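# Clamp tube in vise, extract pin into tray

## Task

Close the vise on the tube so it is clamped, then draw the red-handled pin out of the tube without the clamped tube shifting. The finished state: the entire pin rests flat on the tray's floor, lower than the tray's rim, and the tube is still held by the vise at its original spot. Moving the tray is allowed only if it finishes upright on the table and away from both the tube and the vise's moving jaw. Nothing the robot touches at the end may be in contact with the tube or the moving jaw, not even by way of a loose object. Nothing may depend on the robot holding it in place. Finally, open the gripper and withdraw the arm.

## Robot and tools

ROBOT. A single six-joint arm (one side of a Trossen two-arm set) with a parallel two-finger gripper. Joints from base outward: waist, shoulder, elbow, wrist pitch, wrist yaw, wrist roll. Ranges in rad: waist -3.054 to 3.054, shoulder 0.000 to 3.142, elbow 0.000 to 2.356, wrist pitch -1.571 to 1.571, wrist yaw -1.571 to 1.571, wrist roll -3.142 to 3.142. Load limits in N m: waist 17.4, shoulder 21.6, elbow 21.5, wrist pitch 5.67, wrist yaw 5.65, wrist roll 5.3; a carried object's weight adds to these.

FRAMES. Every pose is given in the scene frame: origin on the table surface straight under the arm's base, +z up, +y to the left when facing along +x. The base may sit slightly tilted. In the gripper's own frame the fingers extend along +x and close along y. end_effector_position is the pinch point midway between the finger pads, roughly 3 to 4 cm short of the fingertips. Reported hand position can be a little wrong, worse at long reach.

ROW FORMAT (shared by execute_actions and move). One row = 8 numbers: x, y, z (metres, absolute position of the pinch point in the scene frame), qw, qx, qy, qz (absolute orientation quaternion, w first, scene frame), opening (absolute, -1 to 1). Opening +1 = fully open, 0.088 m; empty fingers touch near -0.80; values below that do nothing more. Going from open to shut takes at least about 0.5 s. To grip, command an opening well under the grip_measured value; a bigger gap below it squeezes harder (up to about 34 N per pad). A fast close can squeeze extra hard.

execute_actions(actions): actions is a list of actions; each action is a list of 1 to 15 rows, each row used for one 1/30 s control step; if fewer than 15 rows, the last repeats until 15 steps are done. An empty list just reports state and images. Each step the command is clipped to within 70 mm and 16 degrees of the measured pose, so far targets take several actions; the arm stops at the last clipped pose. An action is rejected if its target lies over 0.6 m from the gripper's starting position along any gripper axis; if the first action fails this (against the latest reported state) or any action is malformed, nothing in the call runs. Repeat the desired quaternion in every row instead of copying a drifted reported one.

move(target, speed, blocking): target is one row (absolute pose plus opening, opening applied at the start). Straight-line path, 0.5 to 10 s long; a path needing more than 10 s stops short. speed in m/s, 0.002 to 0.5, default 0.25; rotation up to twice that in rad/s, taking the shorter way. It does not avoid obstacles, the hand may lag, stray or overshoot speed. The result adds a move: line (done, off_target, moving, held, fault...) with limits (paced = the pose was clipped; held = a check blocked some steps, after which the arm may rush) and the distance to target. blocking=false returns after 0.5 s while motion continues; until its end appears, use wait or stop before any other motion call.

wait(seconds): 0 to 10; the arm keeps its last command; returns early if a running move finishes. stop(): brakes the current move (needs braking room; fingers continue). zoom_image(camera, region): camera cam_high or cam_wrist; region [x0, y0, x1, y1] in pixels of that camera's 504x504 image, top-left origin, at most 504 by 504. read_manual(section): only "licences"; no motion. finished_scene(scene): integer number of the current scene; ends it for good after the last command has been held and reports success.

RESULTS. State line: gripper position (m), quaternion wxyz, velocities (m/s, rad/s). Joint positions/velocities list the six joints then the finger-pad gap (m). grip_measured is the opening on the command scale (readings may be off by about 1 mm throughout). Hand target = pose the controller is heading for. Step readings list positions at some steps; HELD marks steps partly held back. A pose unreachable line means the clearance check altered or blocked the command (a mount under the base counts as arm). Camera calibration lines (OpenCV pinhole+radial, T_world_to_cam) may be listed when they differ; expect errors of a few degrees and millimetres.

CAVEATS. Friction may leave the hand short or tilted, and tiny moves may not happen; check pose after each motion and correct. Slow down near contact: faster and deeper contact presses harder. If contact torque hits a joint's limit, the arm halts for 10 s and the rest of the call is dropped. Holding loads heats motors: MOTOR HOT warns from 50 °C; at 95 °C an OVER-TEMPERATURE FAULT holds the arm, and if it does not cool within 30 to 60 s power is cut and the arm goes limp. Loose objects may occasionally get a small nudge. Never drop, slam or knock anything off the table; quick smooth motion with little effort is preferred.

Each tool is called as name(argument=value, ...) on one line, values as JSON.

## Session

execute_actions(actions=[])

Scene clock: 0.00 s.
end_effector_position=(+0.2559, -0.3189, +0.2630) grip_measured=+0.826 end_effector_quat_wxyz=(-0.123, -0.574, +0.121, +0.801) end_effector_velocity=(-0.000, -0.001, +0.002) end_effector_angular_velocity=(-0.013, +0.004, +0.010)
Joint positions: [-1.195  1.064  1.501 -1.202 -0.015  2.145  0.079]
Joint velocities: [-0.002 -0.007 -0.002  0.007  0.007 -0.007 -0.   ]
Heat: hottest shoulder 28 °C (+0.0 °C/min).
Hand target: +0.256, -0.319, +0.263; -0.123, -0.574, +0.121, +0.801
camera_calibration (this result's frames):
cam_wrist: T_world_to_cam=[[-0.105626, 0.919833, -0.377823, 0.437513], [0.994405, 0.0981278, -0.0391033, -0.17849], [0.00110639, -0.379839, -0.925052, 0.198789], [0, 0, 0, 1]] pos_world=[0.223484, -0.309416, 0.342213]

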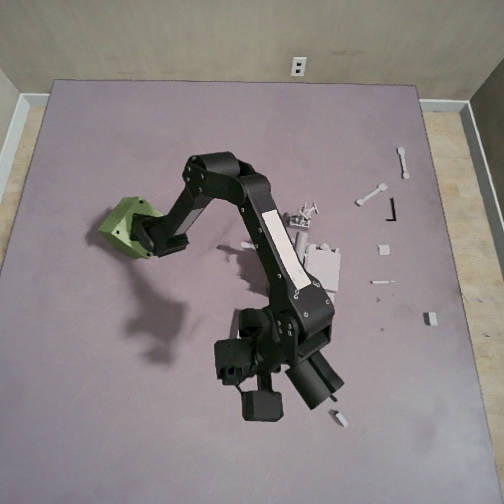

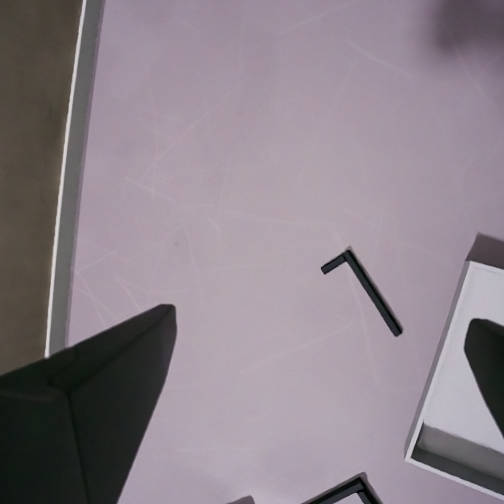

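move(target=[0.22,-0.25,0.22,0.5,0.5,0.5,-0.5,1], speed=0.4)

move(target=[0.245,-0.02,0.16,0.751,0.0686,0.652,-0.079,0.5], speed=0.25)

zoom_image(camera="cam_high", region=[220, 190, 400, 370])

Scene clock: 8.93 s.
end_effector_position=(+0.2233, -0.2503, +0.2228) grip_measured=+0.989 end_effector_quat_wxyz=(+0.506, +0.495, +0.499, -0.500) end_effector_velocity=(+0.002, +0.002, +0.001) end_effector_angular_velocity=(+0.006, -0.017, +0.013)
Joint positions: [-1.517  0.958  1.173 -1.265 -0.657  0.229  0.087]
Joint velocities: [-0.007 -0.002 -0.002 -0.007 -0.022 -0.022 -0.   ]
Heat: hottest shoulder 29 °C (+6.7 °C/min).
Hand target: +0.220, -0.250, +0.220; +0.500, +0.500, +0.500, -0.500
Off the commanded pose: 0.004 m, 1 deg.
move: done
camera_calibration (this result's frames):
cam_wrist: T_world_to_cam=[[-0.997359, -0.0401882, -0.0604913, 0.243811], [-0.0563952, 0.953389, 0.296428, 0.219634], [0.0457588, 0.299057, -0.953138, 0.353857], [0, 0, 0, 1]] pos_world=[0.239362, -0.305421, 0.286917]

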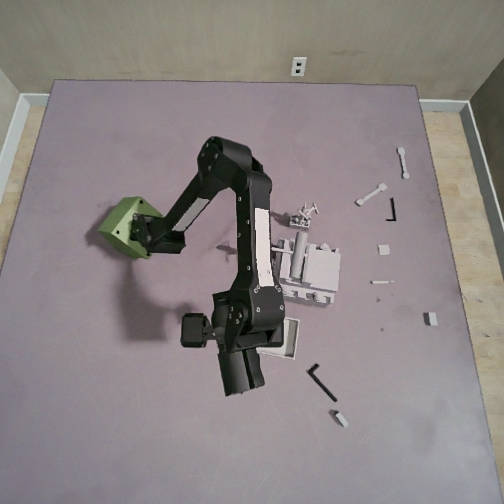

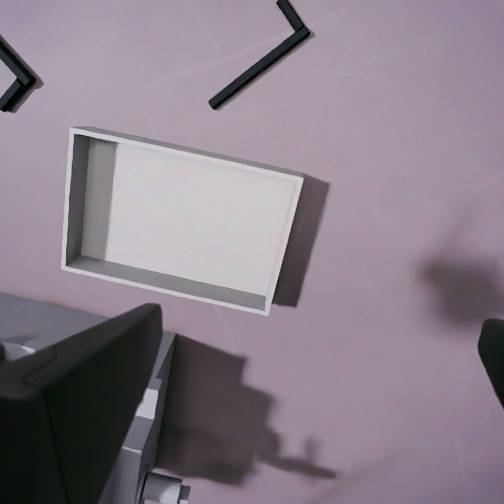

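Scene clock: 12.07 s.
end_effector_position=(+0.2481, -0.0225, +0.1613) grip_measured=+0.500 end_effector_quat_wxyz=(+0.752, +0.073, +0.649, -0.083) end_effector_velocity=(-0.000, +0.004, -0.001) end_effector_angular_velocity=(+0.007, +0.005, +0.018)
Joint positions: [ 0.677  0.696  0.595 -0.933  0.824  0.639  0.064]
Joint velocities: [ 0.007  0.012 -0.002  0.007 -0.007 -0.007  0.   ]
Heat: hottest shoulder 29 °C (+5.0 °C/min).
Hand target: +0.246, -0.021, +0.159; +0.751, +0.066, +0.652, -0.079
Off the commanded pose: 0.004 m, 1 deg.
move: done
camera_calibration (this result's frames):
cam_wrist: T_world_to_cam=[[-0.181495, -0.981731, -0.0571291, 0.0498915], [-0.971394, 0.169931, 0.16588, 0.252505], [-0.153142, 0.0856014, -0.98449, 0.275633], [0, 0, 0, 1]] pos_world=[0.296548, -0.017523, 0.232322]

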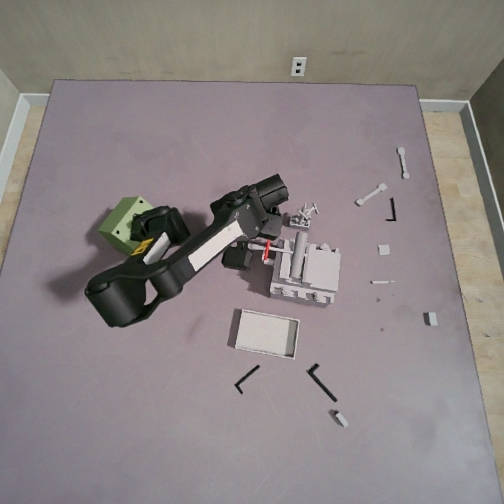

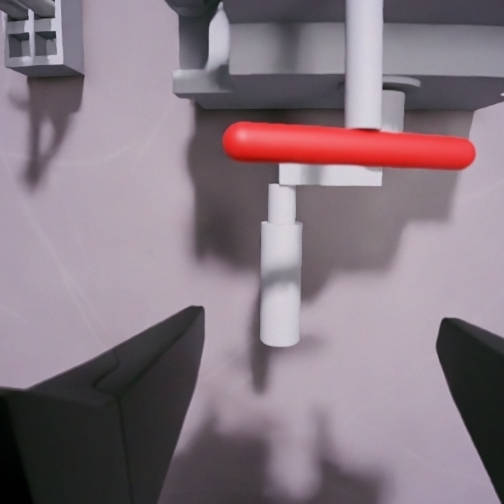

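Region (220, 190, 400, 370) of cam_high's 504x504 image, scaled by 2.800, with more detail than that image has.

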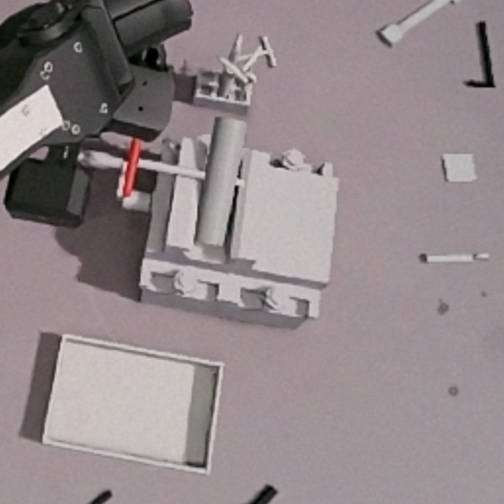

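move(target=[0.27,-0.03,0.2,0.8145,0.06,0.571,-0.0856,1], speed=0.1)

move(target=[0.325,-0.042,0.21,0.8145,0.06,0.571,-0.0856,1], speed=0.1)

Scene clock: 21.93 s.
end_effector_position=(+0.2684, -0.0297, +0.1979) grip_measured=+0.989 end_effector_quat_wxyz=(+0.813, +0.057, +0.573, -0.085) end_effector_velocity=(-0.001, -0.001, +0.001) end_effector_angular_velocity=(+0.000, -0.002, -0.002)
Joint positions: [ 0.923  0.672  0.661 -1.07   1.077  0.784  0.087]
Joint velocities: [ 0.012 -0.002  0.002 -0.022  0.007  0.022 -0.   ]
Heat: hottest shoulder 29 °C (+2.7 °C/min).
Hand target: +0.270, -0.030, +0.200; +0.815, +0.060, +0.571, -0.085
Off the commanded pose: 0.003 m, 0 deg.
move: done
camera_calibration (this result's frames):
cam_wrist: T_world_to_cam=[[-0.155235, -0.987043, -0.0406078, 0.038087], [-0.987224, 0.156496, -0.0299485, 0.309983], [0.0359154, 0.0354399, -0.998726, 0.26599], [0, 0, 0, 1]] pos_world=[0.302382, -0.0203444, 0.276482]

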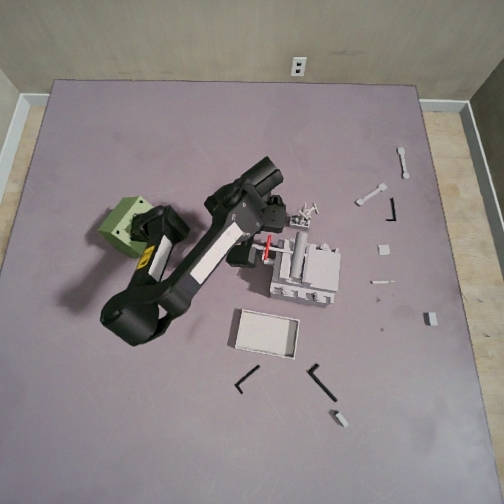

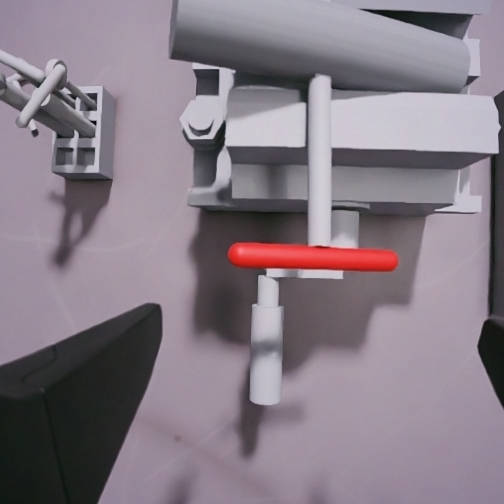

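Scene clock: 22.90 s.
end_effector_position=(+0.3225, -0.0420, +0.2092) grip_measured=+0.989 end_effector_quat_wxyz=(+0.814, +0.060, +0.571, -0.086) end_effector_velocity=(+0.000, +0.001, -0.002) end_effector_angular_velocity=(+0.011, +0.014, +0.026)
Joint positions: [ 0.689  0.738  0.81  -0.849  0.936  0.433  0.087]
Joint velocities: [-0.022  0.002  0.002  0.007 -0.037 -0.037 -0.   ]
Heat: hottest elbow 29 °C (+2.6 °C/min).
Hand target: +0.325, -0.042, +0.210; +0.814, +0.060, +0.571, -0.086
Off the commanded pose: 0.003 m, 0 deg.
move: done
camera_calibration (this result's frames):
cam_wrist: T_world_to_cam=[[-0.159583, -0.986191, -0.044269, 0.0370141], [-0.986355, 0.161127, -0.0337908, 0.366349], [0.0404571, 0.0382725, -0.998448, 0.274386], [0, 0, 0, 1]] pos_world=[0.356156, -0.033027, 0.287978]

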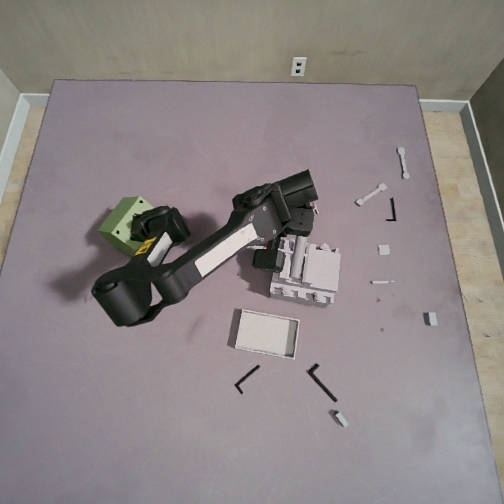

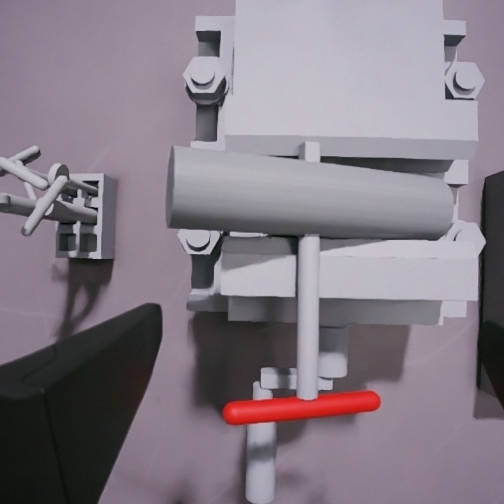

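move(target=[0.269,-0.0465,0.186,0.8588,0.1863,0.477,-0.0116,1], speed=0.1)

move(target=[0.291,-0.04,0.149,0.8588,0.1863,0.477,-0.0116,1], speed=0.04)

Scene clock: 47.73 s.
end_effector_position=(+0.2710, -0.0473, +0.1886) grip_measured=+0.989 end_effector_quat_wxyz=(+0.859, +0.188, +0.476, -0.013) end_effector_velocity=(-0.002, +0.003, -0.001) end_effector_angular_velocity=(+0.023, -0.006, +0.022)
Joint positions: [ 0.249  0.147  0.418 -0.569  0.311  0.11   0.087]
Joint velocities: [-0.051 -0.017 -0.007 -0.007 -0.081 -0.022 -0.   ]
Heat: hottest elbow 30 °C (+2.5 °C/min).
Hand target: +0.269, -0.046, +0.186; +0.858, +0.187, +0.478, -0.012
Off the commanded pose: 0.003 m, 0 deg.
move: done
camera_calibration (this result's frames):
cam_wrist: T_world_to_cam=[[-0.144531, -0.927724, -0.344149, 0.0779477], [-0.950113, 0.227265, -0.213624, 0.342956], [0.276397, 0.296105, -0.91429, 0.188453], [0, 0, 0, 1]] pos_world=[0.285025, -0.0614296, 0.27239]

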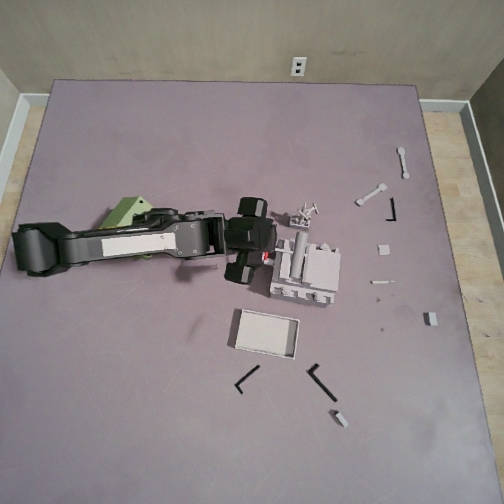

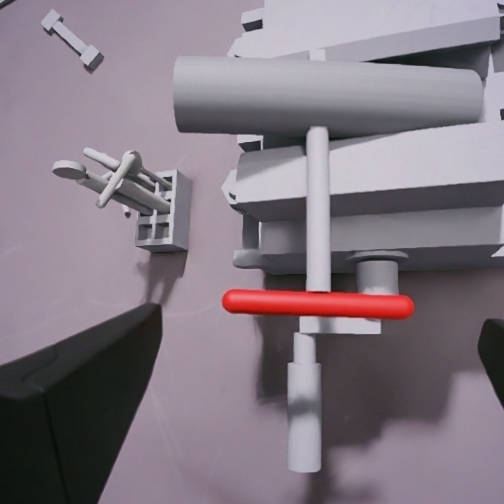

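Scene clock: 49.20 s.
end_effector_position=(+0.2939, -0.0421, +0.1538) grip_measured=+0.989 end_effector_quat_wxyz=(+0.862, +0.189, +0.470, -0.014) end_effector_velocity=(-0.000, +0.001, -0.003) end_effector_angular_velocity=(+0.006, +0.008, -0.004)
Joint positions: [ 0.075  0.344  0.337 -0.266  0.142  0.057  0.087]
Joint velocities: [-0.007  0.012 -0.002  0.007 -0.007  0.007 -0.   ]
Heat: hottest elbow 30 °C (+2.4 °C/min).
Hand target: +0.291, -0.040, +0.149; +0.859, +0.186, +0.477, -0.012
Off the commanded pose: 0.006 m, 1 deg.
move: done
camera_calibration (this result's frames):
cam_wrist: T_world_to_cam=[[-0.142979, -0.927639, -0.345026, 0.073747], [-0.946739, 0.229813, -0.225547, 0.357029], [0.288518, 0.294401, -0.91109, 0.144594], [0, 0, 0, 1]] pos_world=[0.30684, -0.0562082, 0.23771]

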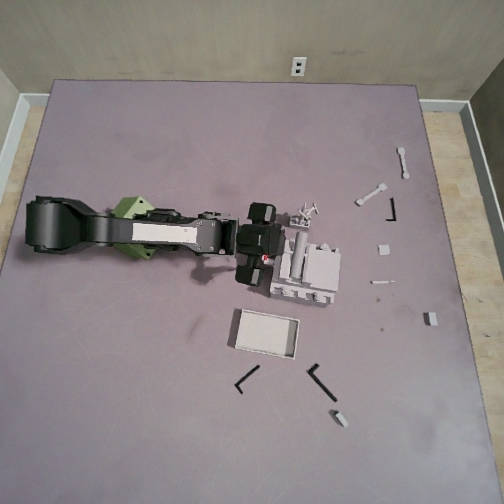

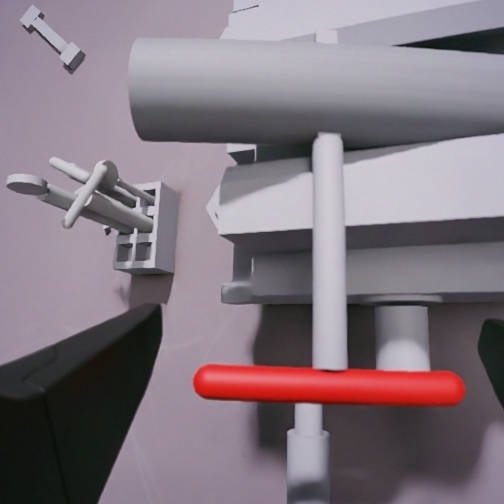

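move(target=[0.293,-0.0415,0.152,0.8588,0.1863,0.477,-0.0116,0], speed=0.04)

move(target=[0.291,-0.042,0.168,0.861,0.052,0.497,-0.0905,0], speed=0.07)

move(target=[0.323,-0.05,0.222,0.605,0.083,0.789,-0.064,0], speed=0.1)

Scene clock: 59.77 s.
end_effector_position=(+0.2934, -0.0417, +0.1529) grip_measured=+0.440 end_effector_quat_wxyz=(+0.861, +0.188, +0.473, -0.013) end_effector_velocity=(-0.002, +0.002, -0.002) end_effector_angular_velocity=(+0.001, +0.009, +0.013)
Joint positions: [ 0.074  0.347  0.337 -0.268  0.141  0.056  0.061]
Joint velocities: [-0.002  0.002 -0.002 -0.007 -0.007 -0.007 -0.   ]
Heat: hottest elbow 30 °C (+2.0 °C/min).
Hand target: +0.293, -0.041, +0.152; +0.859, +0.186, +0.477, -0.012
Off the commanded pose: 0.001 m, 1 deg.
move: done
camera_calibration (this result's frames):
cam_wrist: T_world_to_cam=[[-0.142348, -0.927759, -0.344963, 0.0735565], [-0.948258, 0.227747, -0.221218, 0.355956], [0.283801, 0.295624, -0.912175, 0.14549], [0, 0, 0, 1]] pos_world=[0.306719, -0.0558356, 0.23683]

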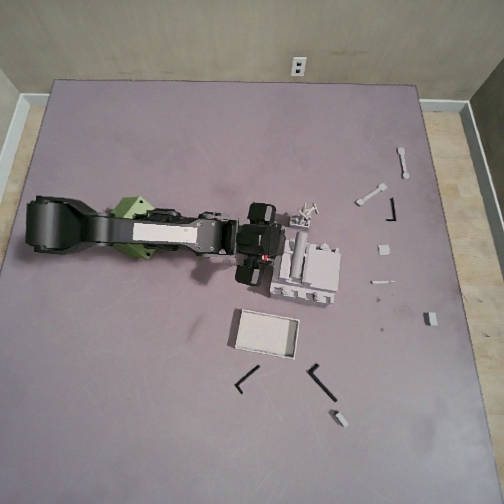

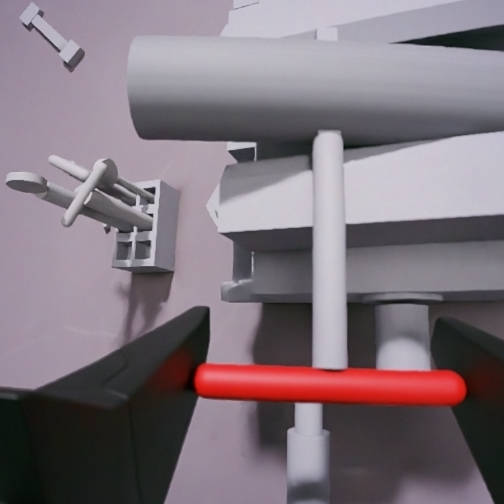

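Scene clock: 62.30 s.
end_effector_position=(+0.2868, -0.0411, +0.1636) grip_measured=+0.440 end_effector_quat_wxyz=(+0.859, +0.046, +0.502, -0.088) end_effector_velocity=(-0.004, -0.002, -0.002) end_effector_angular_velocity=(-0.036, +0.018, +0.014)
Joint positions: [ 0.565  0.457  0.383 -0.35   0.88   0.098  0.061]
Joint velocities: [ 0.012  0.002 -0.002 -0.022  0.037 -0.007 -0.   ]
Heat: hottest elbow 30 °C (+1.0 °C/min).
Hand target: +0.291, -0.042, +0.168; +0.862, +0.051, +0.497, -0.090
Off the commanded pose: 0.006 m, 1 deg.
move: done
camera_calibration (this result's frames):
cam_wrist: T_world_to_cam=[[-0.14229, -0.989463, -0.0267562, 0.0222473], [-0.969394, 0.144765, -0.19829, 0.350816], [0.200074, -0.0022774, -0.979778, 0.179761], [0, 0, 0, 1]] pos_world=[0.307278, -0.0283637, 0.246284]

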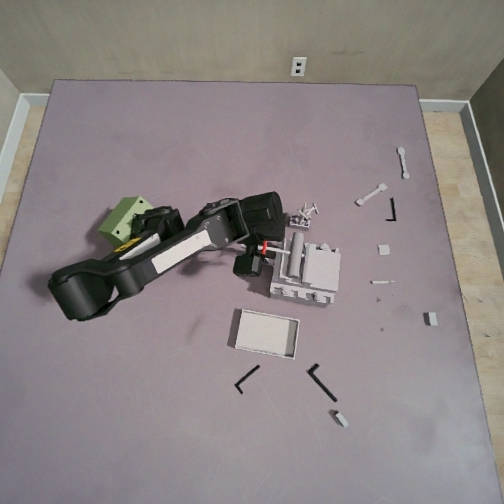

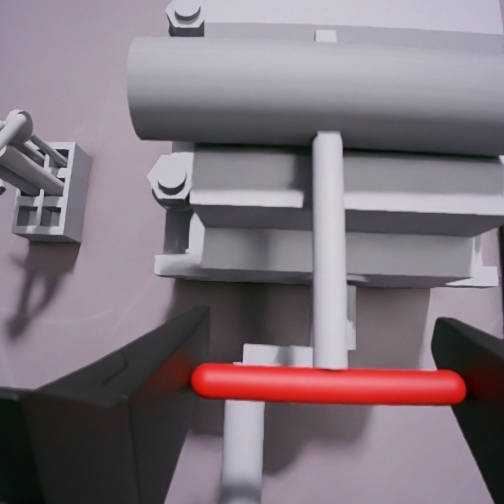

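Scene clock: 66.50 s.
end_effector_position=(+0.3210, -0.0503, +0.2215) grip_measured=+0.439 end_effector_quat_wxyz=(+0.606, +0.080, +0.789, -0.063) end_effector_velocity=(-0.002, -0.000, +0.002) end_effector_angular_velocity=(+0.014, +0.020, +0.004)
Joint positions: [ 0.432  1.13   1.336 -1.492  0.493  0.596  0.061]
Joint velocities: [-0.007  0.002  0.012 -0.022 -0.022 -0.007 -0.   ]
Heat: hottest elbow 31 °C (+2.0 °C/min).
Hand target: +0.323, -0.050, +0.222; +0.605, +0.083, +0.789, -0.065
Off the commanded pose: 0.002 m, 0 deg.
move: done
camera_calibration (this result's frames):
cam_wrist: T_world_to_cam=[[-0.18838, -0.980141, -0.0619444, 0.0426411], [-0.830777, 0.1254, 0.542295, 0.187278], [-0.523757, 0.15362, -0.837902, 0.43833], [0, 0, 0, 1]] pos_world=[0.393197, -0.0490265, 0.268359]

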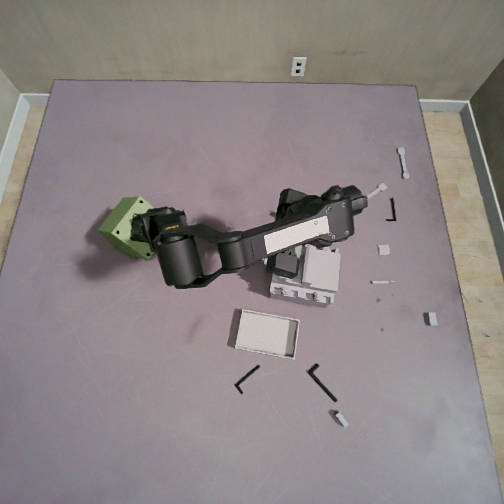

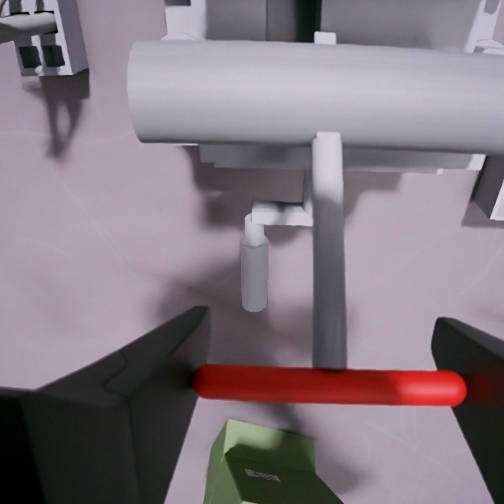

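move(target=[0.334,-0.0525,0.218,0.605,0.083,0.789,-0.064,0], speed=0.03)

move(target=[0.333,-0.0525,0.195,0.605,0.083,0.789,-0.064,0], speed=0.02)

Scene clock: 76.60 s.
end_effector_position=(+0.3310, -0.0529, +0.2177) grip_measured=+0.438 end_effector_quat_wxyz=(+0.604, +0.081, +0.790, -0.065) end_effector_velocity=(-0.000, -0.001, +0.001) end_effector_angular_velocity=(+0.007, +0.006, +0.016)
Joint positions: [ 0.392  1.163  1.374 -1.481  0.48   0.559  0.06 ]
Joint velocities: [-0.007  0.002  0.007 -0.007 -0.007 -0.022  0.   ]
Heat: hottest elbow 31 °C (+2.0 °C/min).
Hand target: +0.334, -0.053, +0.218; +0.605, +0.083, +0.789, -0.064
Off the commanded pose: 0.003 m, 0 deg.
move: done
camera_calibration (this result's frames):
cam_wrist: T_world_to_cam=[[-0.192661, -0.979401, -0.0604674, 0.0428534], [-0.827744, 0.129116, 0.546049, 0.196341], [-0.526993, 0.155254, -0.835568, 0.441449], [0, 0, 0, 1]] pos_world=[0.403416, -0.0519166, 0.26424]

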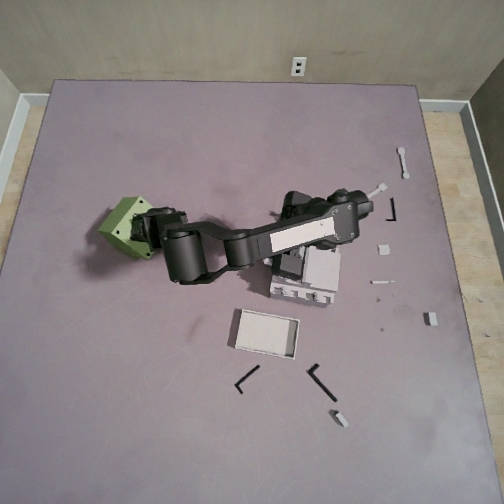

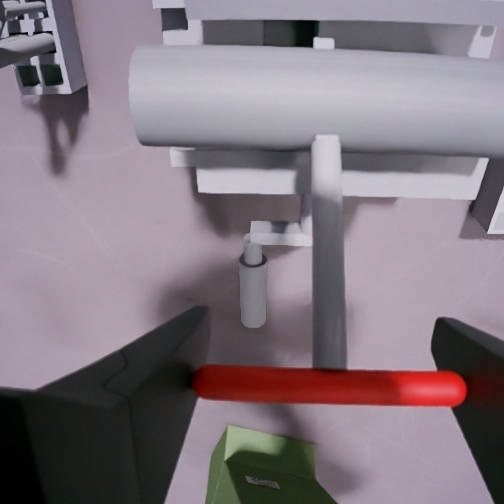

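Scene clock: 77.97 s.
end_effector_position=(+0.3343, -0.0539, +0.1976) grip_measured=+0.438 end_effector_quat_wxyz=(+0.609, +0.086, +0.786, -0.066) end_effector_velocity=(-0.004, -0.002, -0.001) end_effector_angular_velocity=(+0.007, +0.015, +0.032)
Joint positions: [ 0.318  1.163  1.317 -1.371  0.456  0.481  0.06 ]
Joint velocities: [-0.012 -0.002 -0.007 -0.007 -0.007 -0.037 -0.   ]
Heat: hottest elbow 31 °C (+2.0 °C/min).
Hand target: +0.333, -0.053, +0.195; +0.605, +0.083, +0.789, -0.064
Off the commanded pose: 0.003 m, 1 deg.
move: done
camera_calibration (this result's frames):
cam_wrist: T_world_to_cam=[[-0.200452, -0.977519, -0.0653821, 0.0449925], [-0.833823, 0.135187, 0.535223, 0.214691], [-0.514352, 0.161803, -0.842177, 0.424018], [0, 0, 0, 1]] pos_world=[0.406128, -0.0536499, 0.245132]

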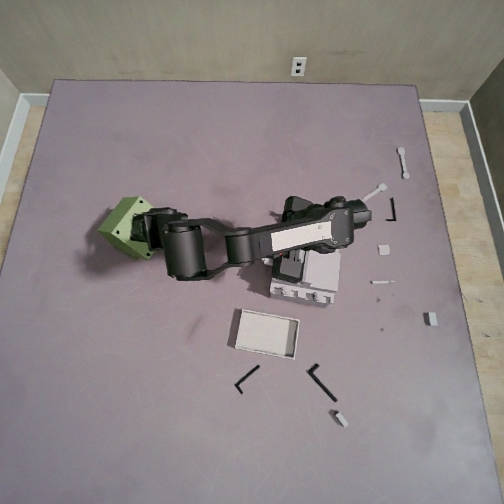

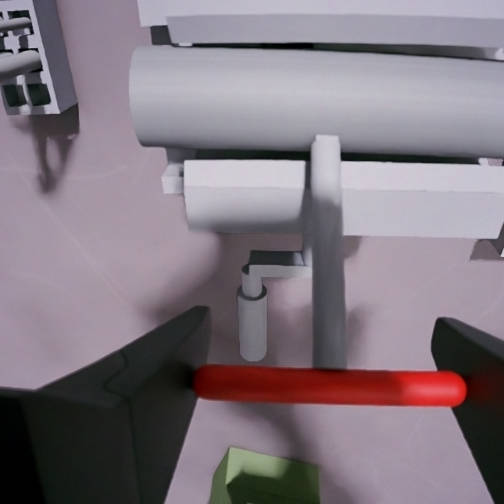

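move(target=[0.336,-0.048,0.196,0.605,0.083,0.789,-0.064,0], speed=0.02)

move(target=[0.385,-0.0595,0.21,0.639,0.08,0.762,-0.067,0.41], speed=0.02)

Scene clock: 82.97 s.
end_effector_position=(+0.3336, -0.0492, +0.1952) grip_measured=+0.437 end_effector_quat_wxyz=(+0.604, +0.083, +0.790, -0.065) end_effector_velocity=(-0.002, -0.000, +0.000) end_effector_angular_velocity=(+0.006, +0.009, +0.008)
Joint positions: [ 0.331  1.18   1.316 -1.375  0.458  0.497  0.06 ]
Joint velocities: [-0.002 -0.002 -0.002 -0.007 -0.007 -0.007 -0.   ]
Heat: hottest elbow 31 °C (+2.0 °C/min).
Hand target: +0.336, -0.048, +0.196; +0.605, +0.083, +0.789, -0.064
Off the commanded pose: 0.003 m, 0 deg.
move: done
camera_calibration (this result's frames):
cam_wrist: T_world_to_cam=[[-0.196222, -0.978554, -0.0626881, 0.0472661], [-0.827188, 0.130861, 0.546475, 0.210193], [-0.526551, 0.159085, -0.835126, 0.423404], [0, 0, 0, 1]] pos_world=[0.406088, -0.0486109, 0.241693]

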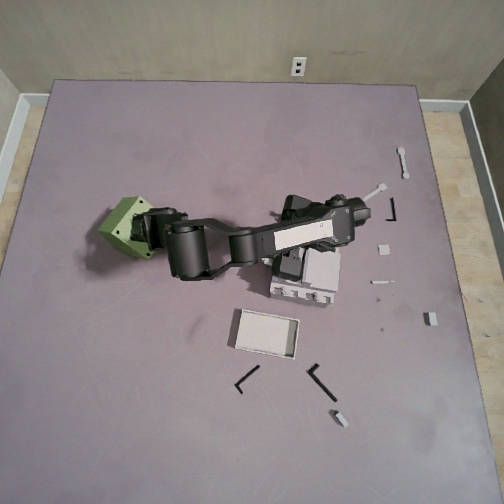

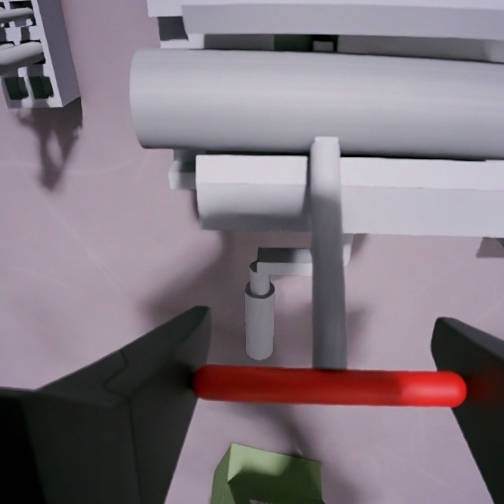

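Scene clock: 85.93 s.
end_effector_position=(+0.3768, -0.0577, +0.2076) grip_measured=+0.438 end_effector_quat_wxyz=(+0.629, +0.076, +0.771, -0.062) end_effector_velocity=(+0.000, -0.000, +0.001) end_effector_angular_velocity=(+0.007, +0.004, +0.005)
Joint positions: [ 0.322  1.274  1.514 -1.413  0.484  0.445  0.06 ]
Joint velocities: [-0.002  0.002  0.007 -0.007 -0.007 -0.007 -0.   ]
Heat: hottest elbow 31 °C (+2.0 °C/min).
Hand target: +0.385, -0.060, +0.210; +0.639, +0.080, +0.762, -0.067
Off the commanded pose: 0.009 m, 2 deg.
move: off_target
camera_calibration (this result's frames):
cam_wrist: T_world_to_cam=[[-0.178497, -0.981874, -0.0637349, 0.0415747], [-0.861099, 0.124543, 0.492949, 0.263757], [-0.476076, 0.142872, -0.867721, 0.444686], [0, 0, 0, 1]] pos_world=[0.446246, -0.0555609, 0.258494]

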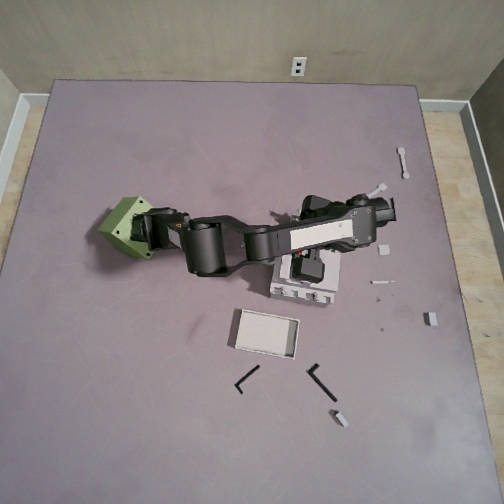

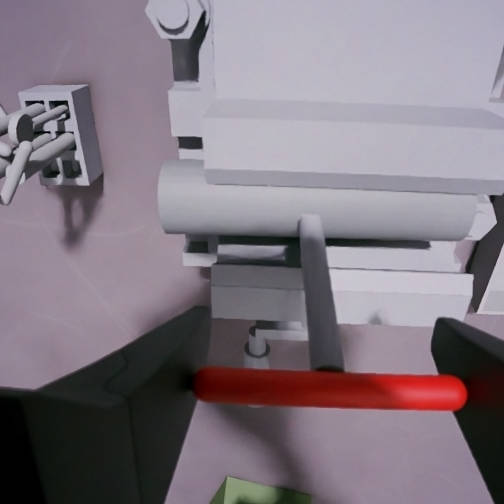

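move(target=[0.41,-0.061,0.209,0.639,0.08,0.762,-0.067,0.41], speed=0.02)

move(target=[0.402,-0.06,0.209,0.639,0.08,0.762,-0.067,1], speed=0.02)

move(target=[0.27,-0.03,0.25,0.703,0.074,0.703,-0.074,1], speed=0.12)

move(target=[0.25,-0.013,0.11,0.751,0.0686,0.652,-0.079,0.5], speed=0.1)

Scene clock: 99.10 s.
end_effector_position=(+0.4017, -0.0608, +0.2074) grip_measured=+0.437 end_effector_quat_wxyz=(+0.629, +0.075, +0.771, -0.065) end_effector_velocity=(-0.002, -0.003, +0.001) end_effector_angular_velocity=(-0.009, +0.013, +0.016)
Joint positions: [ 0.299  1.364  1.65  -1.448  0.481  0.423  0.06 ]
Joint velocities: [-0.002  0.002  0.007 -0.022  0.007 -0.007 -0.   ]
Heat: hottest elbow 32 °C (+2.0 °C/min).
Hand target: +0.410, -0.061, +0.209; +0.639, +0.080, +0.762, -0.067
Off the commanded pose: 0.008 m, 2 deg.
move: done
camera_calibration (this result's frames):
cam_wrist: T_world_to_cam=[[-0.178401, -0.982242, -0.0580917, 0.0417471], [-0.861626, 0.127439, 0.491284, 0.286383], [-0.475156, 0.137699, -0.86906, 0.456348], [0, 0, 0, 1]] pos_world=[0.471039, -0.0583292, 0.258324]

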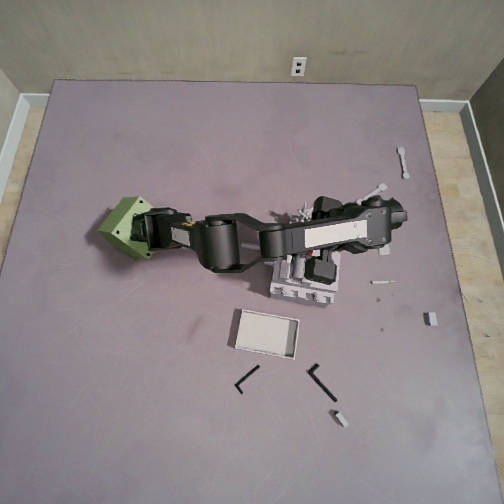

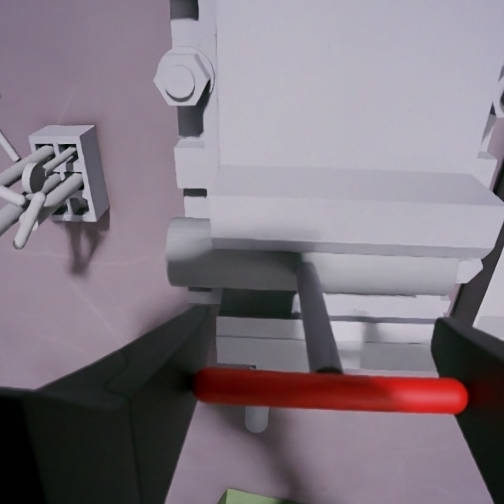

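Scene clock: 100.03 s.
end_effector_position=(+0.4038, -0.0596, +0.2075) grip_measured=+0.989 end_effector_quat_wxyz=(+0.637, +0.079, +0.764, -0.066) end_effector_velocity=(-0.003, -0.000, +0.001) end_effector_angular_velocity=(+0.006, +0.008, +0.008)
Joint positions: [ 0.305  1.354  1.637 -1.424  0.485  0.425  0.087]
Joint velocities: [-0.002 -0.007 -0.007 -0.007 -0.007 -0.007 -0.   ]
Heat: hottest elbow 32 °C (+2.0 °C/min).
Hand target: +0.402, -0.060, +0.209; +0.639, +0.080, +0.762, -0.067
Off the commanded pose: 0.002 m, 0 deg.
move: done
camera_calibration (this result's frames):
cam_wrist: T_world_to_cam=[[-0.186313, -0.980459, -0.0631534, 0.0476465], [-0.870739, 0.135006, 0.47285, 0.295959], [-0.455084, 0.143088, -0.878877, 0.451573], [0, 0, 0, 1]] pos_world=[0.472084, -0.0578559, 0.259942]

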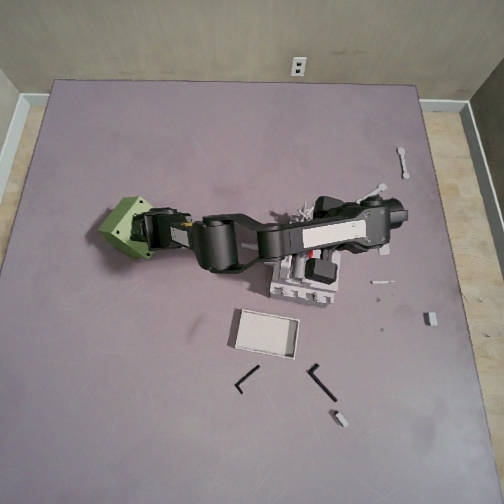

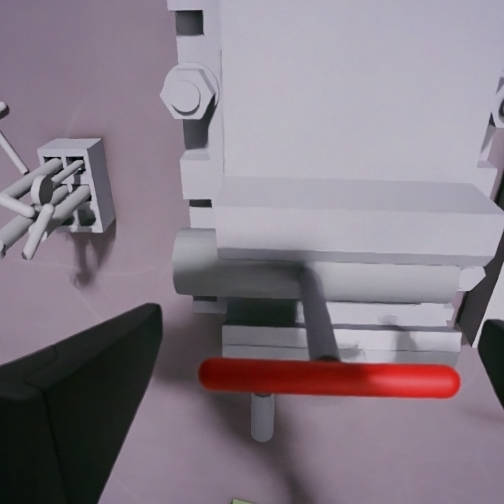

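Scene clock: 101.67 s.
end_effector_position=(+0.2734, -0.0295, +0.2498) grip_measured=+0.989 end_effector_quat_wxyz=(+0.705, +0.103, +0.700, -0.047) end_effector_velocity=(-0.003, -0.000, +0.001) end_effector_angular_velocity=(+0.011, +0.003, +0.003)
Joint positions: [ 0.977  0.891  1.082 -1.57   0.768  1.08   0.087]
Joint velocities: [ 0.012 -0.012 -0.007 -0.007 -0.007  0.007 -0.   ]
Heat: hottest elbow 32 °C (+2.0 °C/min).
Hand target: +0.271, -0.029, +0.249; +0.705, +0.102, +0.700, -0.046
Off the commanded pose: 0.003 m, 5 deg.
joint sent to its limit — the command would take joint 4 (wrist pitch) past its lower limit, so that joint was sent only as far as its limit.
move: off_target
camera_calibration (this result's frames):
cam_wrist: T_world_to_cam=[[-0.179249, -0.974081, -0.137969, 0.0724928], [-0.943771, 0.130657, 0.303685, 0.220449], [-0.277787, 0.184647, -0.94273, 0.39376], [0, 0, 0, 1]] pos_world=[0.330429, -0.0308958, 0.314264]

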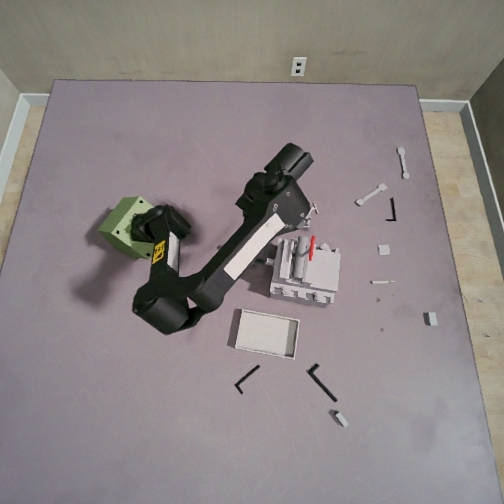

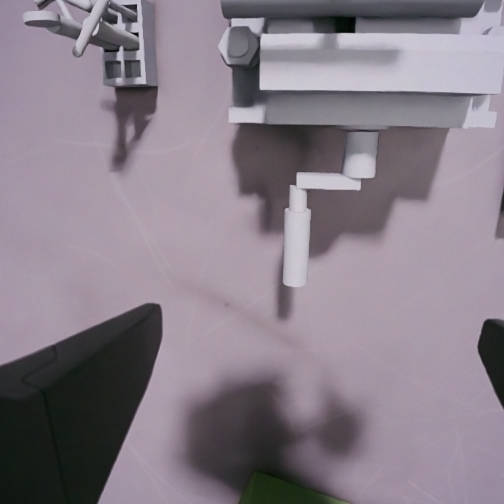

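Scene clock: 103.57 s.
end_effector_position=(+0.2529, -0.0140, +0.1131) grip_measured=+0.500 end_effector_quat_wxyz=(+0.754, +0.074, +0.648, -0.081) end_effector_velocity=(-0.002, +0.001, -0.002) end_effector_angular_velocity=(+0.011, +0.007, +0.015)
Joint positions: [ 0.449  0.771  0.449 -0.531  0.689  0.379  0.064]
Joint velocities: [-0.012 -0.002 -0.007  0.007 -0.022 -0.022 -0.   ]
Heat: hottest elbow 32 °C (+2.0 °C/min).
Hand target: +0.249, -0.013, +0.110; +0.750, +0.069, +0.653, -0.079
Off the commanded pose: 0.004 m, 1 deg.
move: done
camera_calibration (this result's frames):
cam_wrist: T_world_to_cam=[[-0.178902, -0.982049, -0.0597739, 0.0560108], [-0.972568, 0.16734, 0.16158, 0.264444], [-0.148676, 0.0870411, -0.985048, 0.227169], [0, 0, 0, 1]] pos_world=[0.300985, -0.0090199, 0.184392]

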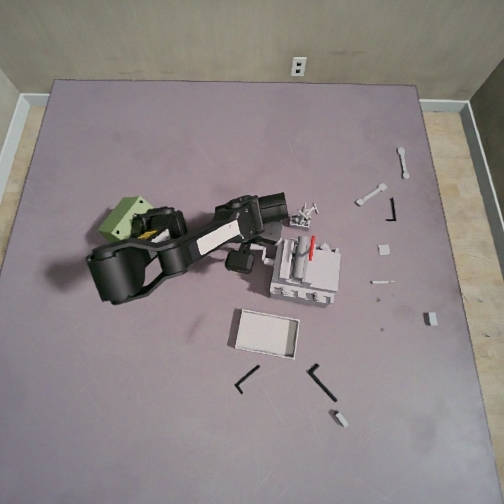

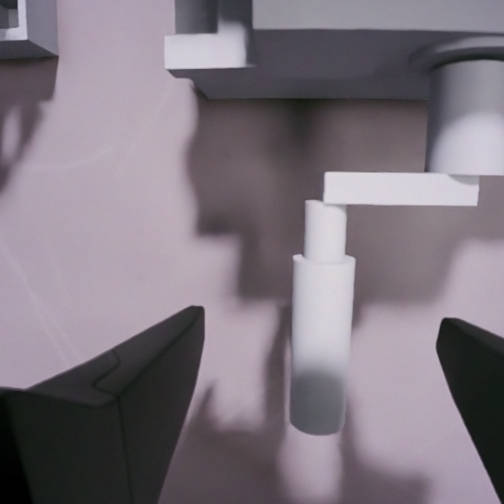

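execute_actions(actions=[[[0.25,-0.011,0.099,0.751,0.0686,0.652,-0.079,0.2]],[[0.2516,-0.0117,0.102,0.751,0.0686,0.652,-0.079,-0.6]],[[0.2516,-0.0117,0.102,0.751,0.0686,0.652,-0.079,-0.8]],[[0.2506,-0.0162,0.119,0.751,0.0686,0.652,-0.079,-0.8]],[[0.248,-0.0284,0.1314,0.751,0.0686,0.652,-0.079,-0.8]],[[0.245,-0.045,0.136,0.751,0.0686,0.652,-0.079,-0.8]],[[0.242,-0.0616,0.1314,0.751,0.0686,0.652,-0.079,-0.8]],[[0.240,-0.0738,0.119,0.751,0.0686,0.652,-0.079,-0.8]],[[0.239,-0.0783,0.102,0.751,0.0686,0.652,-0.079,-0.8]],[[0.240,-0.0738,0.085,0.751,0.0686,0.652,-0.079,-0.8]],[[0.242,-0.0616,0.0726,0.751,0.0686,0.652,-0.079,-0.8]],[[0.245,-0.045,0.068,0.751,0.0686,0.652,-0.079,-0.8]],[[0.248,-0.0284,0.0726,0.751,0.0686,0.652,-0.079,-0.8]],[[0.2506,-0.0162,0.085,0.751,0.0686,0.652,-0.079,-0.8]],[[0.2516,-0.0117,0.102,0.751,0.0686,0.652,-0.079,-0.8]]])

zoom_image(camera="cam_high", region=[220, 190, 400, 370])

Scene clock: 122.17 s.
end_effector_position=(+0.2511, -0.0123, +0.1002) grip_measured=-0.504 end_effector_quat_wxyz=(+0.751, +0.064, +0.652, -0.079) end_effector_velocity=(-0.000, -0.002, +0.002) end_effector_angular_velocity=(-0.013, +0.002, -0.009)
Joint positions: [ 0.411  0.818  0.421 -0.449  0.67   0.335  0.014]
Joint velocities: [ 0.012 -0.002  0.007 -0.022  0.022  0.022 -0.   ]
Heat: hottest elbow 31 °C (+1.0 °C/min).
Hand target: +0.252, -0.012, +0.102; +0.751, +0.069, +0.652, -0.079
Off the commanded pose: 0.002 m, 1 deg.
Step readings (end_effector_position; steps 1 to 15: 1st action; 16 to 30: 2nd action; 31 to 45: 3rd action; 46 to 60: 4th action; 61 to 75: 5th action; 76 to 90: 6th action; 91 to 105: 7th action; 106 to 120: 8th action; 121 to 135: 9th action; 136 to 150: 10th action; 151 to 165: 11th action; 166 to 180: 12th action; 181 to 195: 13th action):
0: (+0.2526, -0.0139, +0.1127)
1: (+0.2535, -0.0132, +0.1113)
2: (+0.2544, -0.0130, +0.1096)
4: (+0.2533, -0.0125, +0.1059)
8: (+0.2528, -0.0117, +0.1027)
15: (+0.2537, -0.0116, +0.1021)
16: (+0.2536, -0.0116, +0.1021)
17: (+0.2529, -0.0117, +0.1020)
19: (+0.2517, -0.0118, +0.1018)
23: (+0.2513, -0.0124, +0.1017)
30: (+0.2513, -0.0124, +0.1017)
31: (+0.2513, -0.0124, +0.1017)
32: (+0.2513, -0.0124, +0.1017)
34: (+0.2513, -0.0124, +0.1017)
38: (+0.2513, -0.0124, +0.1017)
45: (+0.2512, -0.0123, +0.1017)
46: (+0.2515, -0.0126, +0.1037)
47: (+0.2510, -0.0127, +0.1068)
49: (+0.2508, -0.0140, +0.1117)
53: (+0.2506, -0.0154, +0.1157)
60: (+0.2504, -0.0161, +0.1173)
61: (+0.2508, -0.0171, +0.1191)
62: (+0.2497, -0.0190, +0.1216)
64: (+0.2491, -0.0228, +0.1260)
68: (+0.2485, -0.0261, +0.1288)
75: (+0.2482, -0.0276, +0.1298)
76: (+0.2486, -0.0283, +0.1306)
77: (+0.2475, -0.0310, +0.1316)
79: (+0.2464, -0.0367, +0.1338)
83: (+0.2458, -0.0406, +0.1347)
90: (+0.2457, -0.0420, +0.1350)
91: (+0.2458, -0.0427, +0.1352)
92: (+0.2453, -0.0459, +0.1353)
94: (+0.2441, -0.0534, +0.1345)
98: (+0.2434, -0.0580, +0.1331)
105: (+0.2431, -0.0593, +0.1325)
106: (+0.2423, -0.0606, +0.1312)
107: (+0.2420, -0.0644, +0.1293)
109: (+0.2414, -0.0693, +0.1252)
113: (+0.2410, -0.0720, +0.1218)
120: (+0.2408, -0.0729, +0.1206)
121: (+0.2402, -0.0736, +0.1186)
122: (+0.2404, -0.0755, +0.1156)
124: (+0.2401, -0.0771, +0.1105)
128: (+0.2400, -0.0779, +0.1062)
135: (+0.2401, -0.0780, +0.1045)
136: (+0.2394, -0.0777, +0.1021)
137: (+0.2400, -0.0777, +0.0988)
139: (+0.2403, -0.0765, +0.0935)
143: (+0.2405, -0.0750, +0.0891)
150: (+0.2408, -0.0742, +0.0873)
151: (+0.2401, -0.0732, +0.0855)
152: (+0.2413, -0.0715, +0.0832)
154: (+0.2417, -0.0681, +0.0791)
158: (+0.2425, -0.0645, +0.0759)
165: (+0.2427, -0.0628, +0.0745)
166: (+0.2424, -0.0620, +0.0739)
167: (+0.2434, -0.0597, +0.0730)
169: (+0.2443, -0.0547, +0.0709)
173: (+0.2451, -0.0497, +0.0696)
180: (+0.2454, -0.0477, +0.0694)
181: (+0.2455, -0.0472, +0.0695)
182: (+0.2459, -0.0441, +0.0694)
184: (+0.2469, -0.0361, +0.0703)
Lines left out of this list: 12.
camera_calibration (this result's frames):
cam_wrist: T_world_to_cam=[[-0.164137, -0.98532, -0.0469403, 0.0515682], [-0.973046, 0.15391, 0.171735, 0.263466], [-0.16199, 0.0738632, -0.984024, 0.21714], [0, 0, 0, 1]] pos_world=[0.300003, -0.00577765, 0.170845]

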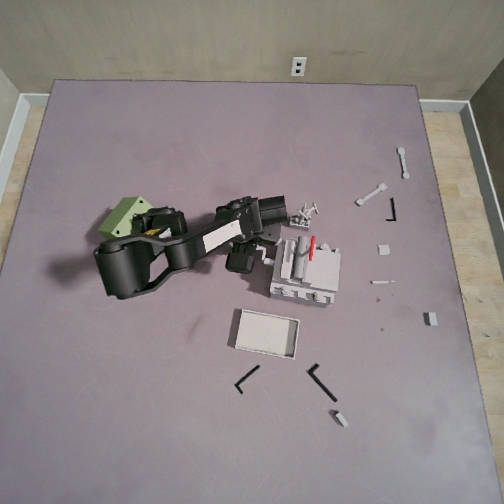

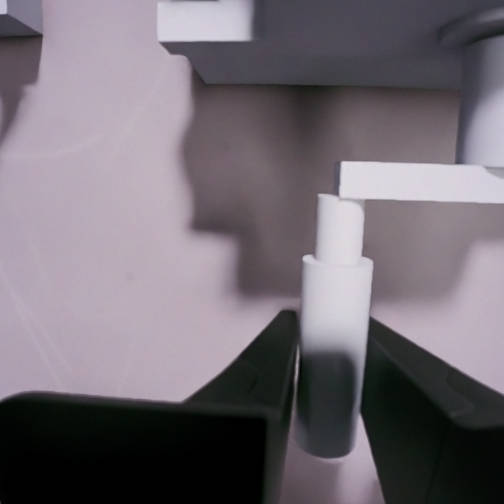

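Region (220, 190, 400, 370) of cam_high's 504x504 image, scaled by 2.800, with more detail than that image has.

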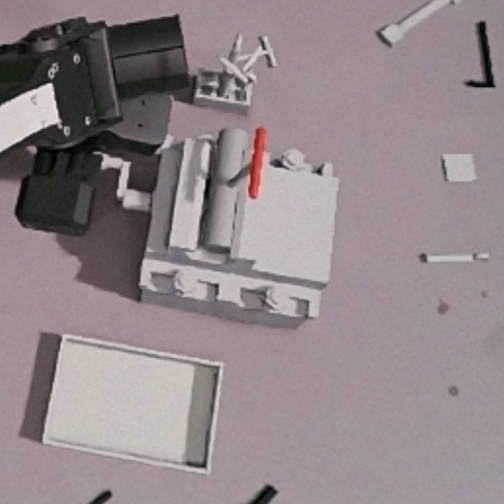

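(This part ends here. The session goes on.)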